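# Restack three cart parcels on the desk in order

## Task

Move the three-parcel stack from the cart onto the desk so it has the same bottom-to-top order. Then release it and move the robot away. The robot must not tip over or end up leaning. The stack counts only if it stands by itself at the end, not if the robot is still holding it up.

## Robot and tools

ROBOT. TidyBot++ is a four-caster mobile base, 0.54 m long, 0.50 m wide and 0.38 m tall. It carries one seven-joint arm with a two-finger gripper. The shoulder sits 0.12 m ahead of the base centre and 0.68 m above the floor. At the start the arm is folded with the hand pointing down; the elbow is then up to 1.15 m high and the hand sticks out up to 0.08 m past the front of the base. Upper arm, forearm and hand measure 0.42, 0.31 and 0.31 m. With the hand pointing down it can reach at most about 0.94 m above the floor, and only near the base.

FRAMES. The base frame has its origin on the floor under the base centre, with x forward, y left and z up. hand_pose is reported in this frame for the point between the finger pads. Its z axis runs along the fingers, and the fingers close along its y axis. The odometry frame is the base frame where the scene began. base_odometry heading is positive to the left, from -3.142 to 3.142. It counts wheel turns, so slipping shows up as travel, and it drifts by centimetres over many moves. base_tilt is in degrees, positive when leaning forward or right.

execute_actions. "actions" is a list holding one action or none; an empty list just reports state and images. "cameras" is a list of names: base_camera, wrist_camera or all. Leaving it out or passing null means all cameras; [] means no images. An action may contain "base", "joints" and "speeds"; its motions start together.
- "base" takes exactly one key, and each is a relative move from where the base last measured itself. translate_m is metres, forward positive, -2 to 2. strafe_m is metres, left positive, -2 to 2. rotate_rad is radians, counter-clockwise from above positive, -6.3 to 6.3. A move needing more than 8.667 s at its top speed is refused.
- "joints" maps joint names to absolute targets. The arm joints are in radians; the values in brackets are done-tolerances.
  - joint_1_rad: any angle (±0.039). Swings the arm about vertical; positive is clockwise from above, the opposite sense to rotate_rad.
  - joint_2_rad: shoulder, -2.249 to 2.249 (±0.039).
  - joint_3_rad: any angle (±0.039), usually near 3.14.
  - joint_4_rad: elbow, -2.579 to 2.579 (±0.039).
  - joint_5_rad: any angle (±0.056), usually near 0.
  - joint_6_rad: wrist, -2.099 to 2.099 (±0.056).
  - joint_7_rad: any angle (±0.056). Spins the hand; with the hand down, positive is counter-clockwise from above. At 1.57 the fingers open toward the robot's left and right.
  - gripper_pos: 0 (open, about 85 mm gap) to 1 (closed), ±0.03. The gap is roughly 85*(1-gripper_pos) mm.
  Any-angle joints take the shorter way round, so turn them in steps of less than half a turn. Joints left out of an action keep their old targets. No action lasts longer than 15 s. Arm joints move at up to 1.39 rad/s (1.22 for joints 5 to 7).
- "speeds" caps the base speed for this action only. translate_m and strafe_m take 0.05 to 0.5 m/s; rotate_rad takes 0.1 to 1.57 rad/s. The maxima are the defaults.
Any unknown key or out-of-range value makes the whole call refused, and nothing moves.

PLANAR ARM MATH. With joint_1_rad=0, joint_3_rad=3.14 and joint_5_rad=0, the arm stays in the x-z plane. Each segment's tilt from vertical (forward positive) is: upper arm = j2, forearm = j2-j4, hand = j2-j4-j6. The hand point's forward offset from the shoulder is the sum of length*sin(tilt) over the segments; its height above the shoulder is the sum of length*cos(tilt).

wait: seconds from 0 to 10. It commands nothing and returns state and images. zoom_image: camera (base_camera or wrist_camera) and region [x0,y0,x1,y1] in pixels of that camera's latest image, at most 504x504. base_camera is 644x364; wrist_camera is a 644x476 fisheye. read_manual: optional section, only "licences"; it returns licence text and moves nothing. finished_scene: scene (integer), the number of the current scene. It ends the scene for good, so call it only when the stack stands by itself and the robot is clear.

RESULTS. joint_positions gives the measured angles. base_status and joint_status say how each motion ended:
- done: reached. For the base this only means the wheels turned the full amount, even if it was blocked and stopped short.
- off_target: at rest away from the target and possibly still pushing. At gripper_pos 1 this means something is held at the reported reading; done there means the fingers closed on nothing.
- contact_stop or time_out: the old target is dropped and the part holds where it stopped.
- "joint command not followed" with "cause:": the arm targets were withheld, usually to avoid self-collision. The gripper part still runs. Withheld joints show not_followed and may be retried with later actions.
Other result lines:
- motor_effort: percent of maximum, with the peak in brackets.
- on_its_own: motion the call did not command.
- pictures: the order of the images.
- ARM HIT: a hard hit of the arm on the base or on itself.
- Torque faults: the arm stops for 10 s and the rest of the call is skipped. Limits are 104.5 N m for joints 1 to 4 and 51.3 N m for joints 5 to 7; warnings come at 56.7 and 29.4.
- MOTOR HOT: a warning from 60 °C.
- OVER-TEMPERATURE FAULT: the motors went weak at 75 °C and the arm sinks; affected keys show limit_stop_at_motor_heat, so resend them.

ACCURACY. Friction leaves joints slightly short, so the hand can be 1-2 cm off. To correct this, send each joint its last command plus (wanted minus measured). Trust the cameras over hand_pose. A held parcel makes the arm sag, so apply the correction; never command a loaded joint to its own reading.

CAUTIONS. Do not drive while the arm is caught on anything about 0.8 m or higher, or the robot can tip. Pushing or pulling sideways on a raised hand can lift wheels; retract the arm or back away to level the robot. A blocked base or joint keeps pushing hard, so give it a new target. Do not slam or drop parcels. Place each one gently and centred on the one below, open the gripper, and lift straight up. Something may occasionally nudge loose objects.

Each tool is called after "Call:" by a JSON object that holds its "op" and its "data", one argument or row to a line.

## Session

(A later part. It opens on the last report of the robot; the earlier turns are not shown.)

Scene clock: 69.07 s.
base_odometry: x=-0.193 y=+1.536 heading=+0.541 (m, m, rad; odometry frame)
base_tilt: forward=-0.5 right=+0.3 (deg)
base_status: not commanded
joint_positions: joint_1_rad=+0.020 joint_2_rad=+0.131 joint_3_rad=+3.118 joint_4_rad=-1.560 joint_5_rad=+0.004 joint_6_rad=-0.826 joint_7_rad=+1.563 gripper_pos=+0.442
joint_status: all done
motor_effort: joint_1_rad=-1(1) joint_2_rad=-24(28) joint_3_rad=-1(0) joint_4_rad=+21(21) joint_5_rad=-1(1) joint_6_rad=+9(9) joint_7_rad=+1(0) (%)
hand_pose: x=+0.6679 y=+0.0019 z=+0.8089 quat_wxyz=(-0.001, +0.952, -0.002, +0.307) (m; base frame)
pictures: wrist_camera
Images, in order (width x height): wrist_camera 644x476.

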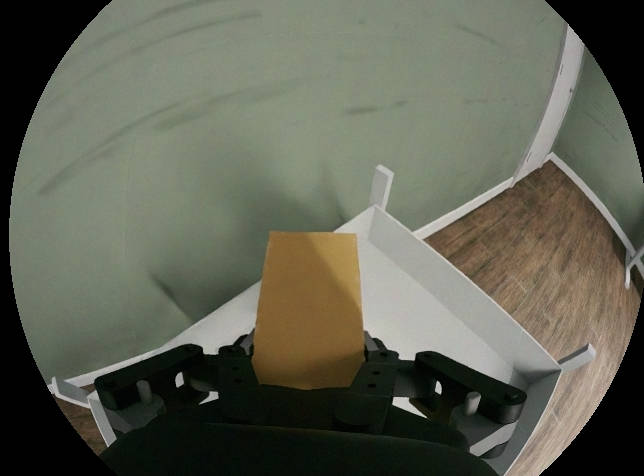

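Call:
{"op": "execute_actions", "data": {
  "actions": [
    {"base":{"strafe_m":-0.73},"joints":{"joint_4_rad":-0.78,"joint_6_rad":-1.60}}
  ],
  "cameras": []
}}

Call:
{"op": "execute_actions", "data": {
  "actions": [
    {"base":{"rotate_rad":-1.1}}
  ],
  "cameras": []
}}

Call:
{"op": "execute_actions", "data": {
  "actions": [
    {"base":{"strafe_m":-0.62}}
  ],
  "cameras": []
}}

Call:
{"op": "execute_actions", "data": {
  "actions": [
    {"base":{"translate_m":1.64}}
  ]
}}

Call:
{"op": "execute_actions", "data": {
  "actions": [
    {"joints":{"joint_4_rad":-0.97,"joint_6_rad":-1.36}}
  ],
  "cameras": []
}}

Scene clock: 72.30 s.
base_odometry: x=+0.183 y=+0.910 heading=+0.541 (m, m, rad; odometry frame)
base_tilt: forward=-0.4 right=+0.3 (deg)
base_status: done
joint_positions: joint_1_rad=+0.020 joint_2_rad=+0.132 joint_3_rad=+3.118 joint_4_rad=-0.795 joint_5_rad=+0.004 joint_6_rad=-1.576 joint_7_rad=+1.563 gripper_pos=+0.442
joint_status: all done
motor_effort: joint_1_rad=-1(2) joint_2_rad=-21(26) joint_3_rad=-1(2) joint_4_rad=+18(22) joint_5_rad=+0(1) joint_6_rad=+8(9) joint_7_rad=+1(1) (%)
hand_pose: x=+0.6110 y=+0.0007 z=+1.0379 quat_wxyz=(-0.001, +0.949, -0.003, +0.314) (m; base frame)
pictures: none
No camera images: the call's "cameras" was empty. Leave "cameras" out to get every camera's image.

Scene clock: 74.27 s.
base_odometry: x=+0.183 y=+0.910 heading=-0.558 (m, m, rad; odometry frame)
base_tilt: forward=-0.5 right=+0.3 (deg)
base_status: done
joint_positions: joint_1_rad=+0.026 joint_2_rad=+0.135 joint_3_rad=+3.122 joint_4_rad=-0.795 joint_5_rad=+0.003 joint_6_rad=-1.576 joint_7_rad=+1.563 gripper_pos=+0.442
joint_status: not commanded
motor_effort: joint_1_rad=+0(3) joint_2_rad=-21(23) joint_3_rad=+0(2) joint_4_rad=+18(19) joint_5_rad=+0(2) joint_6_rad=+8(9) joint_7_rad=+1(1) (%)
hand_pose: x=+0.6123 y=-0.0040 z=+1.0361 quat_wxyz=(+0.000, +0.950, -0.008, +0.312) (m; base frame)
pictures: none
No camera images: the call's "cameras" was empty. Leave "cameras" out to get every camera's image.

Scene clock: 76.87 s.
base_odometry: x=-0.146 y=+0.385 heading=-0.559 (m, m, rad; odometry frame)
base_tilt: forward=-0.5 right=+0.3 (deg)
base_status: done
joint_positions: joint_1_rad=+0.024 joint_2_rad=+0.135 joint_3_rad=+3.122 joint_4_rad=-0.795 joint_5_rad=+0.003 joint_6_rad=-1.576 joint_7_rad=+1.563 gripper_pos=+0.442
joint_status: not commanded
motor_effort: joint_1_rad=-1(2) joint_2_rad=-21(22) joint_3_rad=+0(2) joint_4_rad=+17(18) joint_5_rad=-1(2) joint_6_rad=+8(8) joint_7_rad=+1(0) (%)
hand_pose: x=+0.6123 y=-0.0026 z=+1.0361 quat_wxyz=(-0.001, +0.950, -0.007, +0.312) (m; base frame)
pictures: none
No camera images: the call's "cameras" was empty. Leave "cameras" out to get every camera's image.

Scene clock: 81.50 s.
base_odometry: x=+1.244 y=-0.486 heading=-0.559 (m, m, rad; odometry frame)
base_tilt: forward=-0.5 right=+0.3 (deg)
base_status: done
joint_positions: joint_1_rad=+0.024 joint_2_rad=+0.136 joint_3_rad=+3.122 joint_4_rad=-0.794 joint_5_rad=+0.003 joint_6_rad=-1.579 joint_7_rad=+1.563 gripper_pos=+0.442
joint_status: not commanded
motor_effort: joint_1_rad=-1(2) joint_2_rad=-20(24) joint_3_rad=+0(1) joint_4_rad=+17(19) joint_5_rad=-1(2) joint_6_rad=+8(9) joint_7_rad=+1(1) (%)
hand_pose: x=+0.6120 y=-0.0026 z=+1.0354 quat_wxyz=(-0.001, +0.950, -0.007, +0.311) (m; base frame)
pictures: base_camera, wrist_camera
Images, in order (width x height): base_camera 644x364, wrist_camera 644x476.

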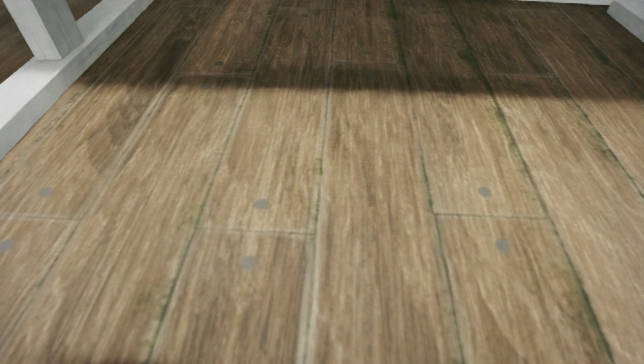

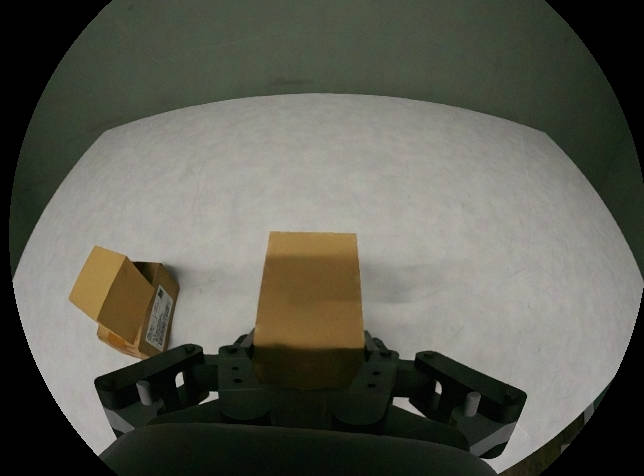

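Scene clock: 82.67 s.
base_odometry: x=+1.244 y=-0.486 heading=-0.559 (m, m, rad; odometry frame)
base_tilt: forward=-0.4 right=+0.3 (deg)
base_status: not commanded
joint_positions: joint_1_rad=+0.024 joint_2_rad=+0.137 joint_3_rad=+3.122 joint_4_rad=-0.968 joint_5_rad=+0.003 joint_6_rad=-1.393 joint_7_rad=+1.563 gripper_pos=+0.442
joint_status: all done
motor_effort: joint_1_rad=-1(1) joint_2_rad=-22(24) joint_3_rad=+0(1) joint_4_rad=+19(20) joint_5_rad=+0(1) joint_6_rad=+9(9) joint_7_rad=+1(1) (%)
hand_pose: x=+0.6441 y=-0.0027 z=+0.9907 quat_wxyz=(+0.000, +0.949, -0.007, +0.316) (m; base frame)
pictures: none
No camera images: the call's "cameras" was empty. Leave "cameras" out to get every camera's image.

Call:
{"op": "execute_actions", "data": {
  "actions": [
    {"joints":{"joint_4_rad":-1.025,"joint_6_rad":-1.305}}
  ],
  "cameras": []
}}

Call:
{"op": "execute_actions", "data": {
  "actions": [
    {"joints":{"gripper_pos":0}}
  ],
  "cameras": []
}}

Call:
{"op": "execute_actions", "data": {
  "actions": [
    {"base":{"translate_m":-0.25},"joints":{"joint_4_rad":-0.95,"joint_6_rad":-1.2}}
  ],
  "cameras": []
}}

Call:
{"op": "execute_actions", "data": {
  "actions": [
    {"base":{"strafe_m":0.17},"joints":{"joint_2_rad":0.07,"joint_4_rad":-1.49,"joint_6_rad":-0.42}}
  ],
  "cameras": ["wrist_camera"]
}}

Scene clock: 83.80 s.
base_odometry: x=+1.244 y=-0.486 heading=-0.559 (m, m, rad; odometry frame)
base_tilt: forward=-0.4 right=+0.3 (deg)
base_status: not commanded
joint_positions: joint_1_rad=+0.024 joint_2_rad=+0.136 joint_3_rad=+3.122 joint_4_rad=-1.019 joint_5_rad=+0.003 joint_6_rad=-1.334 joint_7_rad=+1.563 gripper_pos=+0.442
joint_status: all done
motor_effort: joint_1_rad=+0(0) joint_2_rad=-22(25) joint_3_rad=+0(0) joint_4_rad=+19(20) joint_5_rad=+0(1) joint_6_rad=+8(9) joint_7_rad=+1(0) (%)
hand_pose: x=+0.6523 y=-0.0027 z=+0.9783 quat_wxyz=(+0.000, +0.947, -0.006, +0.320) (m; base frame)
pictures: none
No camera images: the call's "cameras" was empty. Leave "cameras" out to get every camera's image.

Scene clock: 84.90 s.
base_odometry: x=+1.244 y=-0.486 heading=-0.559 (m, m, rad; odometry frame)
base_tilt: forward=-0.5 right=+0.3 (deg)
base_status: not commanded
joint_positions: joint_1_rad=+0.024 joint_2_rad=+0.135 joint_3_rad=+3.122 joint_4_rad=-1.020 joint_5_rad=+0.003 joint_6_rad=-1.334 joint_7_rad=+1.563 gripper_pos=+0.000
joint_status: all done
motor_effort: joint_1_rad=-1(1) joint_2_rad=-22(23) joint_3_rad=+0(0) joint_4_rad=+18(20) joint_5_rad=-1(1) joint_6_rad=+8(9) joint_7_rad=+0(1) (%)
hand_pose: x=+0.6521 y=-0.0027 z=+0.9782 quat_wxyz=(+0.000, +0.947, -0.006, +0.320) (m; base frame)
pictures: none
No camera images: the call's "cameras" was empty. Leave "cameras" out to get every camera's image.

Scene clock: 86.70 s.
base_odometry: x=+1.032 y=-0.353 heading=-0.559 (m, m, rad; odometry frame)
base_tilt: forward=-0.4 right=+0.3 (deg)
base_status: done
joint_positions: joint_1_rad=+0.023 joint_2_rad=+0.123 joint_3_rad=+3.122 joint_4_rad=-0.955 joint_5_rad=+0.002 joint_6_rad=-1.221 joint_7_rad=+1.563 gripper_pos=+0.000
joint_status: all done
motor_effort: joint_1_rad=-1(3) joint_2_rad=-22(26) joint_3_rad=+0(2) joint_4_rad=+19(20) joint_5_rad=+0(1) joint_6_rad=+8(9) joint_7_rad=+0(1) (%)
hand_pose: x=+0.6799 y=-0.0021 z=+1.0406 quat_wxyz=(-0.001, +0.913, -0.006, +0.409) (m; base frame)
pictures: none
No camera images: the call's "cameras" was empty. Leave "cameras" out to get every camera's image.

Scene clock: 88.47 s.
base_odometry: x=+1.122 y=-0.209 heading=-0.559 (m, m, rad; odometry frame)
base_tilt: forward=-0.4 right=+0.3 (deg)
base_status: done
joint_positions: joint_1_rad=+0.018 joint_2_rad=+0.082 joint_3_rad=+3.121 joint_4_rad=-1.480 joint_5_rad=+0.002 joint_6_rad=-0.448 joint_7_rad=+1.563 gripper_pos=+0.000
joint_status: all done
motor_effort: joint_1_rad=-1(2) joint_2_rad=-23(24) joint_3_rad=+0(2) joint_4_rad=+22(22) joint_5_rad=-1(1) joint_6_rad=+10(10) joint_7_rad=+0(0) (%)
hand_pose: x=+0.7493 y=+0.0026 z=+0.9711 quat_wxyz=(-0.003, +0.844, -0.002, +0.536) (m; base frame)
pictures: wrist_camera
Images, in order (width x height): wrist_camera 644x476.

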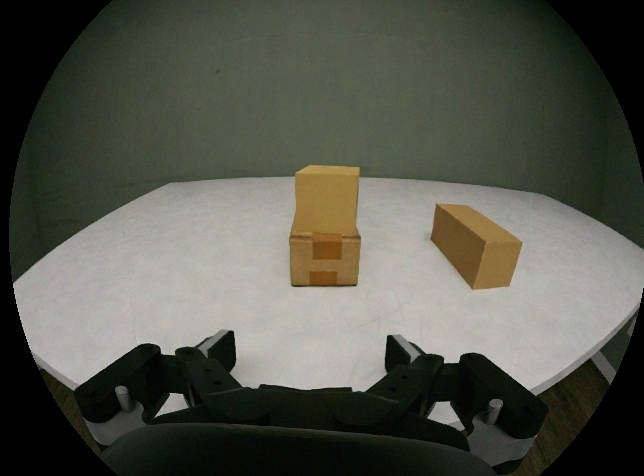

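Call:
{"op": "execute_actions", "data": {
  "actions": [
    {"base":{"strafe_m":-0.007}}
  ],
  "cameras": []
}}

Call:
{"op": "execute_actions", "data": {
  "actions": [
    {"base":{"translate_m":0.08},"joints":{"joint_2_rad":0.085}}
  ],
  "cameras": ["wrist_camera"]
}}

Scene clock: 89.43 s.
base_odometry: x=+1.118 y=-0.215 heading=-0.559 (m, m, rad; odometry frame)
base_tilt: forward=-0.5 right=+0.3 (deg)
base_status: done
joint_positions: joint_1_rad=+0.020 joint_2_rad=+0.082 joint_3_rad=+3.121 joint_4_rad=-1.480 joint_5_rad=+0.002 joint_6_rad=-0.448 joint_7_rad=+1.563 gripper_pos=+0.000
joint_status: not commanded
motor_effort: joint_1_rad=-1(4) joint_2_rad=-23(24) joint_3_rad=-1(3) joint_4_rad=+22(23) joint_5_rad=-1(1) joint_6_rad=+11(10) joint_7_rad=+0(0) (%)
hand_pose: x=+0.7492 y=+0.0012 z=+0.9714 quat_wxyz=(-0.002, +0.844, -0.003, +0.536) (m; base frame)
pictures: none
No camera images: the call's "cameras" was empty. Leave "cameras" out to get every camera's image.

Scene clock: 90.70 s.
base_odometry: x=+1.186 y=-0.257 heading=-0.558 (m, m, rad; odometry frame)
base_tilt: forward=-0.5 right=+0.3 (deg)
base_status: done
joint_positions: joint_1_rad=+0.020 joint_2_rad=+0.089 joint_3_rad=+3.121 joint_4_rad=-1.482 joint_5_rad=+0.002 joint_6_rad=-0.447 joint_7_rad=+1.563 gripper_pos=+0.000
joint_status: all done
motor_effort: joint_1_rad=-1(1) joint_2_rad=-23(26) joint_3_rad=+0(0) joint_4_rad=+22(23) joint_5_rad=+0(1) joint_6_rad=+10(11) joint_7_rad=+0(0) (%)
hand_pose: x=+0.7513 y=+0.0011 z=+0.9663 quat_wxyz=(-0.002, +0.846, -0.003, +0.533) (m; base frame)
pictures: wrist_camera
Images, in order (width x height): wrist_camera 644x476.

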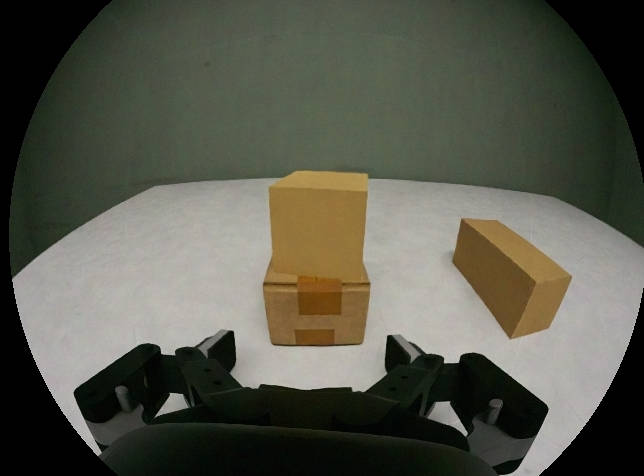

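Call:
{"op": "execute_actions", "data": {
  "actions": [
    {"base":{"translate_m":0.06},"speeds":{"translate_m":0.1}}
  ],
  "cameras": ["wrist_camera"]
}}

Call:
{"op": "execute_actions", "data": {
  "actions": [
    {"joints":{"gripper_pos":1}}
  ],
  "cameras": []
}}

Call:
{"op": "execute_actions", "data": {
  "actions": [
    {"joints":{"joint_4_rad":-1.19,"joint_6_rad":-0.75}}
  ],
  "cameras": ["wrist_camera"]
}}

Call:
{"op": "execute_actions", "data": {
  "actions": [
    {"base":{"strafe_m":-0.177},"speeds":{"strafe_m":0.1}}
  ],
  "cameras": ["wrist_camera"]
}}

Call:
{"op": "execute_actions", "data": {
  "actions": [
    {"joints":{"joint_4_rad":-1.29,"joint_6_rad":-0.61}}
  ],
  "cameras": []
}}

Scene clock: 92.40 s.
base_odometry: x=+1.238 y=-0.289 heading=-0.558 (m, m, rad; odometry frame)
base_tilt: forward=-0.4 right=+0.3 (deg)
base_status: done
joint_positions: joint_1_rad=+0.020 joint_2_rad=+0.088 joint_3_rad=+3.121 joint_4_rad=-1.482 joint_5_rad=+0.002 joint_6_rad=-0.446 joint_7_rad=+1.563 gripper_pos=+0.000
joint_status: not commanded
motor_effort: joint_1_rad=-1(1) joint_2_rad=-23(26) joint_3_rad=-1(1) joint_4_rad=+21(23) joint_5_rad=-1(1) joint_6_rad=+11(10) joint_7_rad=+0(0) (%)
hand_pose: x=+0.7509 y=+0.0011 z=+0.9671 quat_wxyz=(-0.002, +0.846, -0.003, +0.533) (m; base frame)
pictures: wrist_camera
Images, in order (width x height): wrist_camera 644x476.

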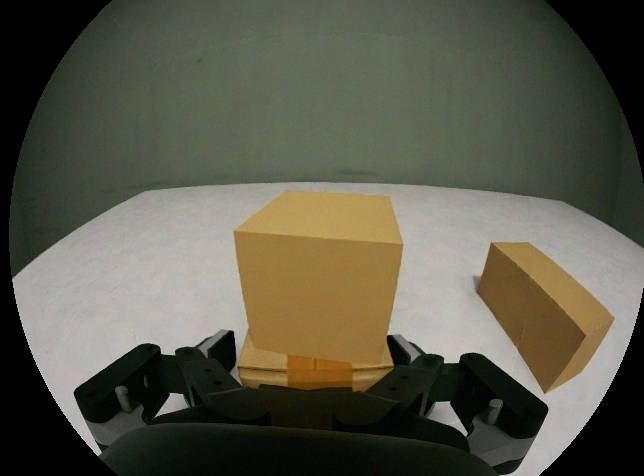

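Scene clock: 93.50 s.
base_odometry: x=+1.238 y=-0.289 heading=-0.558 (m, m, rad; odometry frame)
base_tilt: forward=-0.4 right=+0.3 (deg)
base_status: not commanded
joint_positions: joint_1_rad=+0.020 joint_2_rad=+0.086 joint_3_rad=+3.121 joint_4_rad=-1.483 joint_5_rad=+0.002 joint_6_rad=-0.445 joint_7_rad=+1.563 gripper_pos=+0.346
joint_status: gripper_pos off_target (ended at +0.346, target +1.000)
motor_effort: joint_1_rad=+0(1) joint_2_rad=-23(24) joint_3_rad=+0(1) joint_4_rad=+21(23) joint_5_rad=+0(1) joint_6_rad=+10(12) joint_7_rad=+1(1) (%)
hand_pose: x=+0.7507 y=+0.0012 z=+0.9681 quat_wxyz=(-0.002, +0.845, -0.003, +0.534) (m; base frame)
pictures: none
No camera images: the call's "cameras" was empty. Leave "cameras" out to get every camera's image.

Scene clock: 94.90 s.
base_odometry: x=+1.238 y=-0.289 heading=-0.558 (m, m, rad; odometry frame)
base_tilt: forward=-0.4 right=+0.3 (deg)
base_status: not commanded
joint_positions: joint_1_rad=+0.020 joint_2_rad=+0.092 joint_3_rad=+3.121 joint_4_rad=-1.206 joint_5_rad=+0.002 joint_6_rad=-0.729 joint_7_rad=+1.563 gripper_pos=+0.346
joint_status: all done
motor_effort: joint_1_rad=-1(1) joint_2_rad=-24(26) joint_3_rad=-1(0) joint_4_rad=+23(24) joint_5_rad=-1(1) joint_6_rad=+12(13) joint_7_rad=+0(0) (%)
hand_pose: x=+0.7395 y=+0.0008 z=+1.0481 quat_wxyz=(-0.002, +0.849, -0.003, +0.529) (m; base frame)
pictures: wrist_camera
Images, in order (width x height): wrist_camera 644x476.

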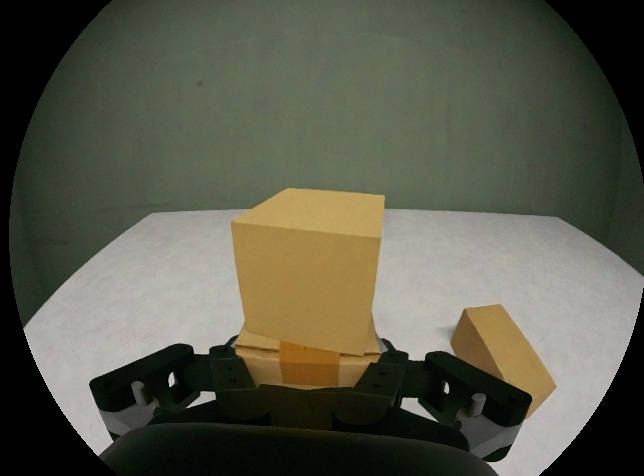

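Scene clock: 97.23 s.
base_odometry: x=+1.144 y=-0.439 heading=-0.558 (m, m, rad; odometry frame)
base_tilt: forward=-0.5 right=+0.3 (deg)
base_status: done
joint_positions: joint_1_rad=+0.021 joint_2_rad=+0.092 joint_3_rad=+3.121 joint_4_rad=-1.206 joint_5_rad=+0.002 joint_6_rad=-0.730 joint_7_rad=+1.563 gripper_pos=+0.346
joint_status: not commanded
motor_effort: joint_1_rad=-2(2) joint_2_rad=-24(26) joint_3_rad=-1(2) joint_4_rad=+23(23) joint_5_rad=-1(1) joint_6_rad=+12(12) joint_7_rad=+1(0) (%)
hand_pose: x=+0.7394 y=+0.0005 z=+1.0479 quat_wxyz=(-0.002, +0.849, -0.004, +0.528) (m; base frame)
pictures: wrist_camera
Images, in order (width x height): wrist_camera 644x476.

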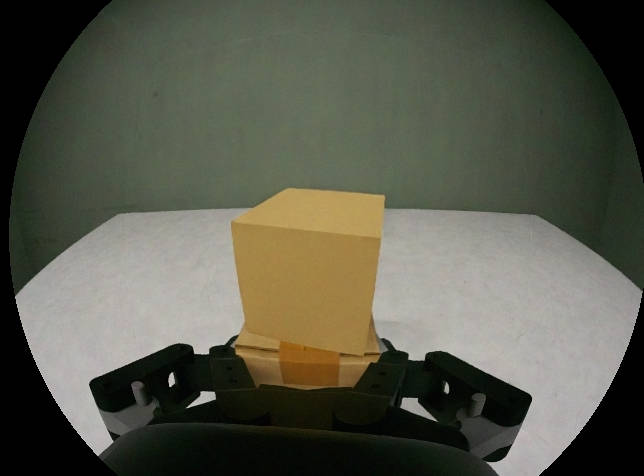

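Scene clock: 98.17 s.
base_odometry: x=+1.144 y=-0.439 heading=-0.558 (m, m, rad; odometry frame)
base_tilt: forward=-0.5 right=+0.2 (deg)
base_status: not commanded
joint_positions: joint_1_rad=+0.021 joint_2_rad=+0.093 joint_3_rad=+3.121 joint_4_rad=-1.289 joint_5_rad=+0.002 joint_6_rad=-0.643 joint_7_rad=+1.563 gripper_pos=+0.346
joint_status: all done
motor_effort: joint_1_rad=-1(0) joint_2_rad=-25(26) joint_3_rad=+0(1) joint_4_rad=+23(23) joint_5_rad=-1(1) joint_6_rad=+12(12) joint_7_rad=+0(0) (%)
hand_pose: x=+0.7462 y=+0.0005 z=+1.0232 quat_wxyz=(-0.002, +0.848, -0.003, +0.530) (m; base frame)
pictures: none
No camera images: the call's "cameras" was empty. Leave "cameras" out to get every camera's image.

Call:
{"op": "execute_actions", "data": {
  "actions": [
    {"joints":{"joint_4_rad":-1.315,"joint_6_rad":-0.58}}
  ],
  "cameras": []
}}

Call:
{"op": "execute_actions", "data": {
  "actions": [
    {"joints":{"gripper_pos":0}}
  ],
  "cameras": []
}}

Call:
{"op": "execute_actions", "data": {
  "actions": [
    {"base":{"translate_m":-0.3}}
  ],
  "cameras": ["wrist_camera"]
}}

Scene clock: 99.20 s.
base_odometry: x=+1.144 y=-0.439 heading=-0.558 (m, m, rad; odometry frame)
base_tilt: forward=-0.4 right=+0.3 (deg)
base_status: not commanded
joint_positions: joint_1_rad=+0.021 joint_2_rad=+0.092 joint_3_rad=+3.121 joint_4_rad=-1.310 joint_5_rad=+0.002 joint_6_rad=-0.612 joint_7_rad=+1.563 gripper_pos=+0.346
joint_status: all done
motor_effort: joint_1_rad=-1(1) joint_2_rad=-23(25) joint_3_rad=+0(1) joint_4_rad=+22(24) joint_5_rad=+0(1) joint_6_rad=+11(11) joint_7_rad=+1(0) (%)
hand_pose: x=+0.7486 y=+0.0006 z=+1.0201 quat_wxyz=(-0.002, +0.845, -0.003, +0.534) (m; base frame)
pictures: none
No camera images: the call's "cameras" was empty. Leave "cameras" out to get every camera's image.

Scene clock: 100.30 s.
base_odometry: x=+1.144 y=-0.439 heading=-0.558 (m, m, rad; odometry frame)
base_tilt: forward=-0.4 right=+0.3 (deg)
base_status: not commanded
joint_positions: joint_1_rad=+0.021 joint_2_rad=+0.092 joint_3_rad=+3.121 joint_4_rad=-1.310 joint_5_rad=+0.002 joint_6_rad=-0.610 joint_7_rad=+1.563 gripper_pos=+0.000
joint_status: all done
motor_effort: joint_1_rad=+0(0) joint_2_rad=-23(24) joint_3_rad=-1(0) joint_4_rad=+22(23) joint_5_rad=+0(1) joint_6_rad=+10(11) joint_7_rad=+0(1) (%)
hand_pose: x=+0.7488 y=+0.0006 z=+1.0208 quat_wxyz=(-0.002, +0.845, -0.003, +0.535) (m; base frame)
pictures: none
No camera images: the call's "cameras" was empty. Leave "cameras" out to get every camera's image.

Scene clock: 102.30 s.
base_odometry: x=+0.889 y=-0.281 heading=-0.558 (m, m, rad; odometry frame)
base_tilt: forward=-0.4 right=+0.3 (deg)
base_status: done
joint_positions: joint_1_rad=+0.021 joint_2_rad=+0.080 joint_3_rad=+3.121 joint_4_rad=-1.310 joint_5_rad=+0.002 joint_6_rad=-0.606 joint_7_rad=+1.563 gripper_pos=+0.000
joint_status: not commanded
motor_effort: joint_1_rad=-1(1) joint_2_rad=-23(27) joint_3_rad=+0(1) joint_4_rad=+22(23) joint_5_rad=+0(1) joint_6_rad=+11(11) joint_7_rad=+0(1) (%)
hand_pose: x=+0.7453 y=+0.0006 z=+1.0293 quat_wxyz=(-0.002, +0.840, -0.003, +0.542) (m; base frame)
pictures: wrist_camera
Images, in order (width x height): wrist_camera 644x476.

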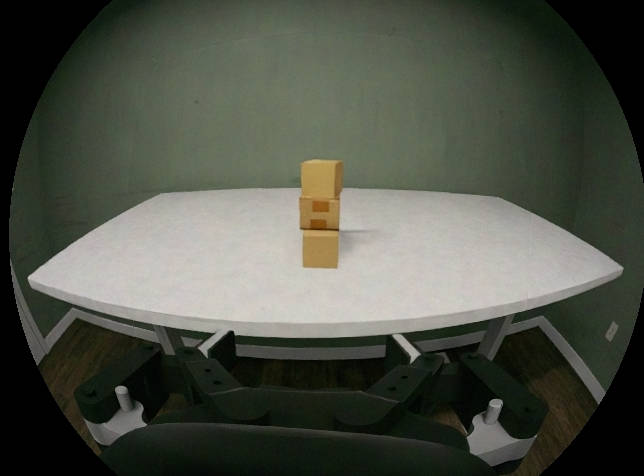

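Call:
{"op": "finished_scene", "data": {
  "scene": 2
}}

The scene is finished: the task was done.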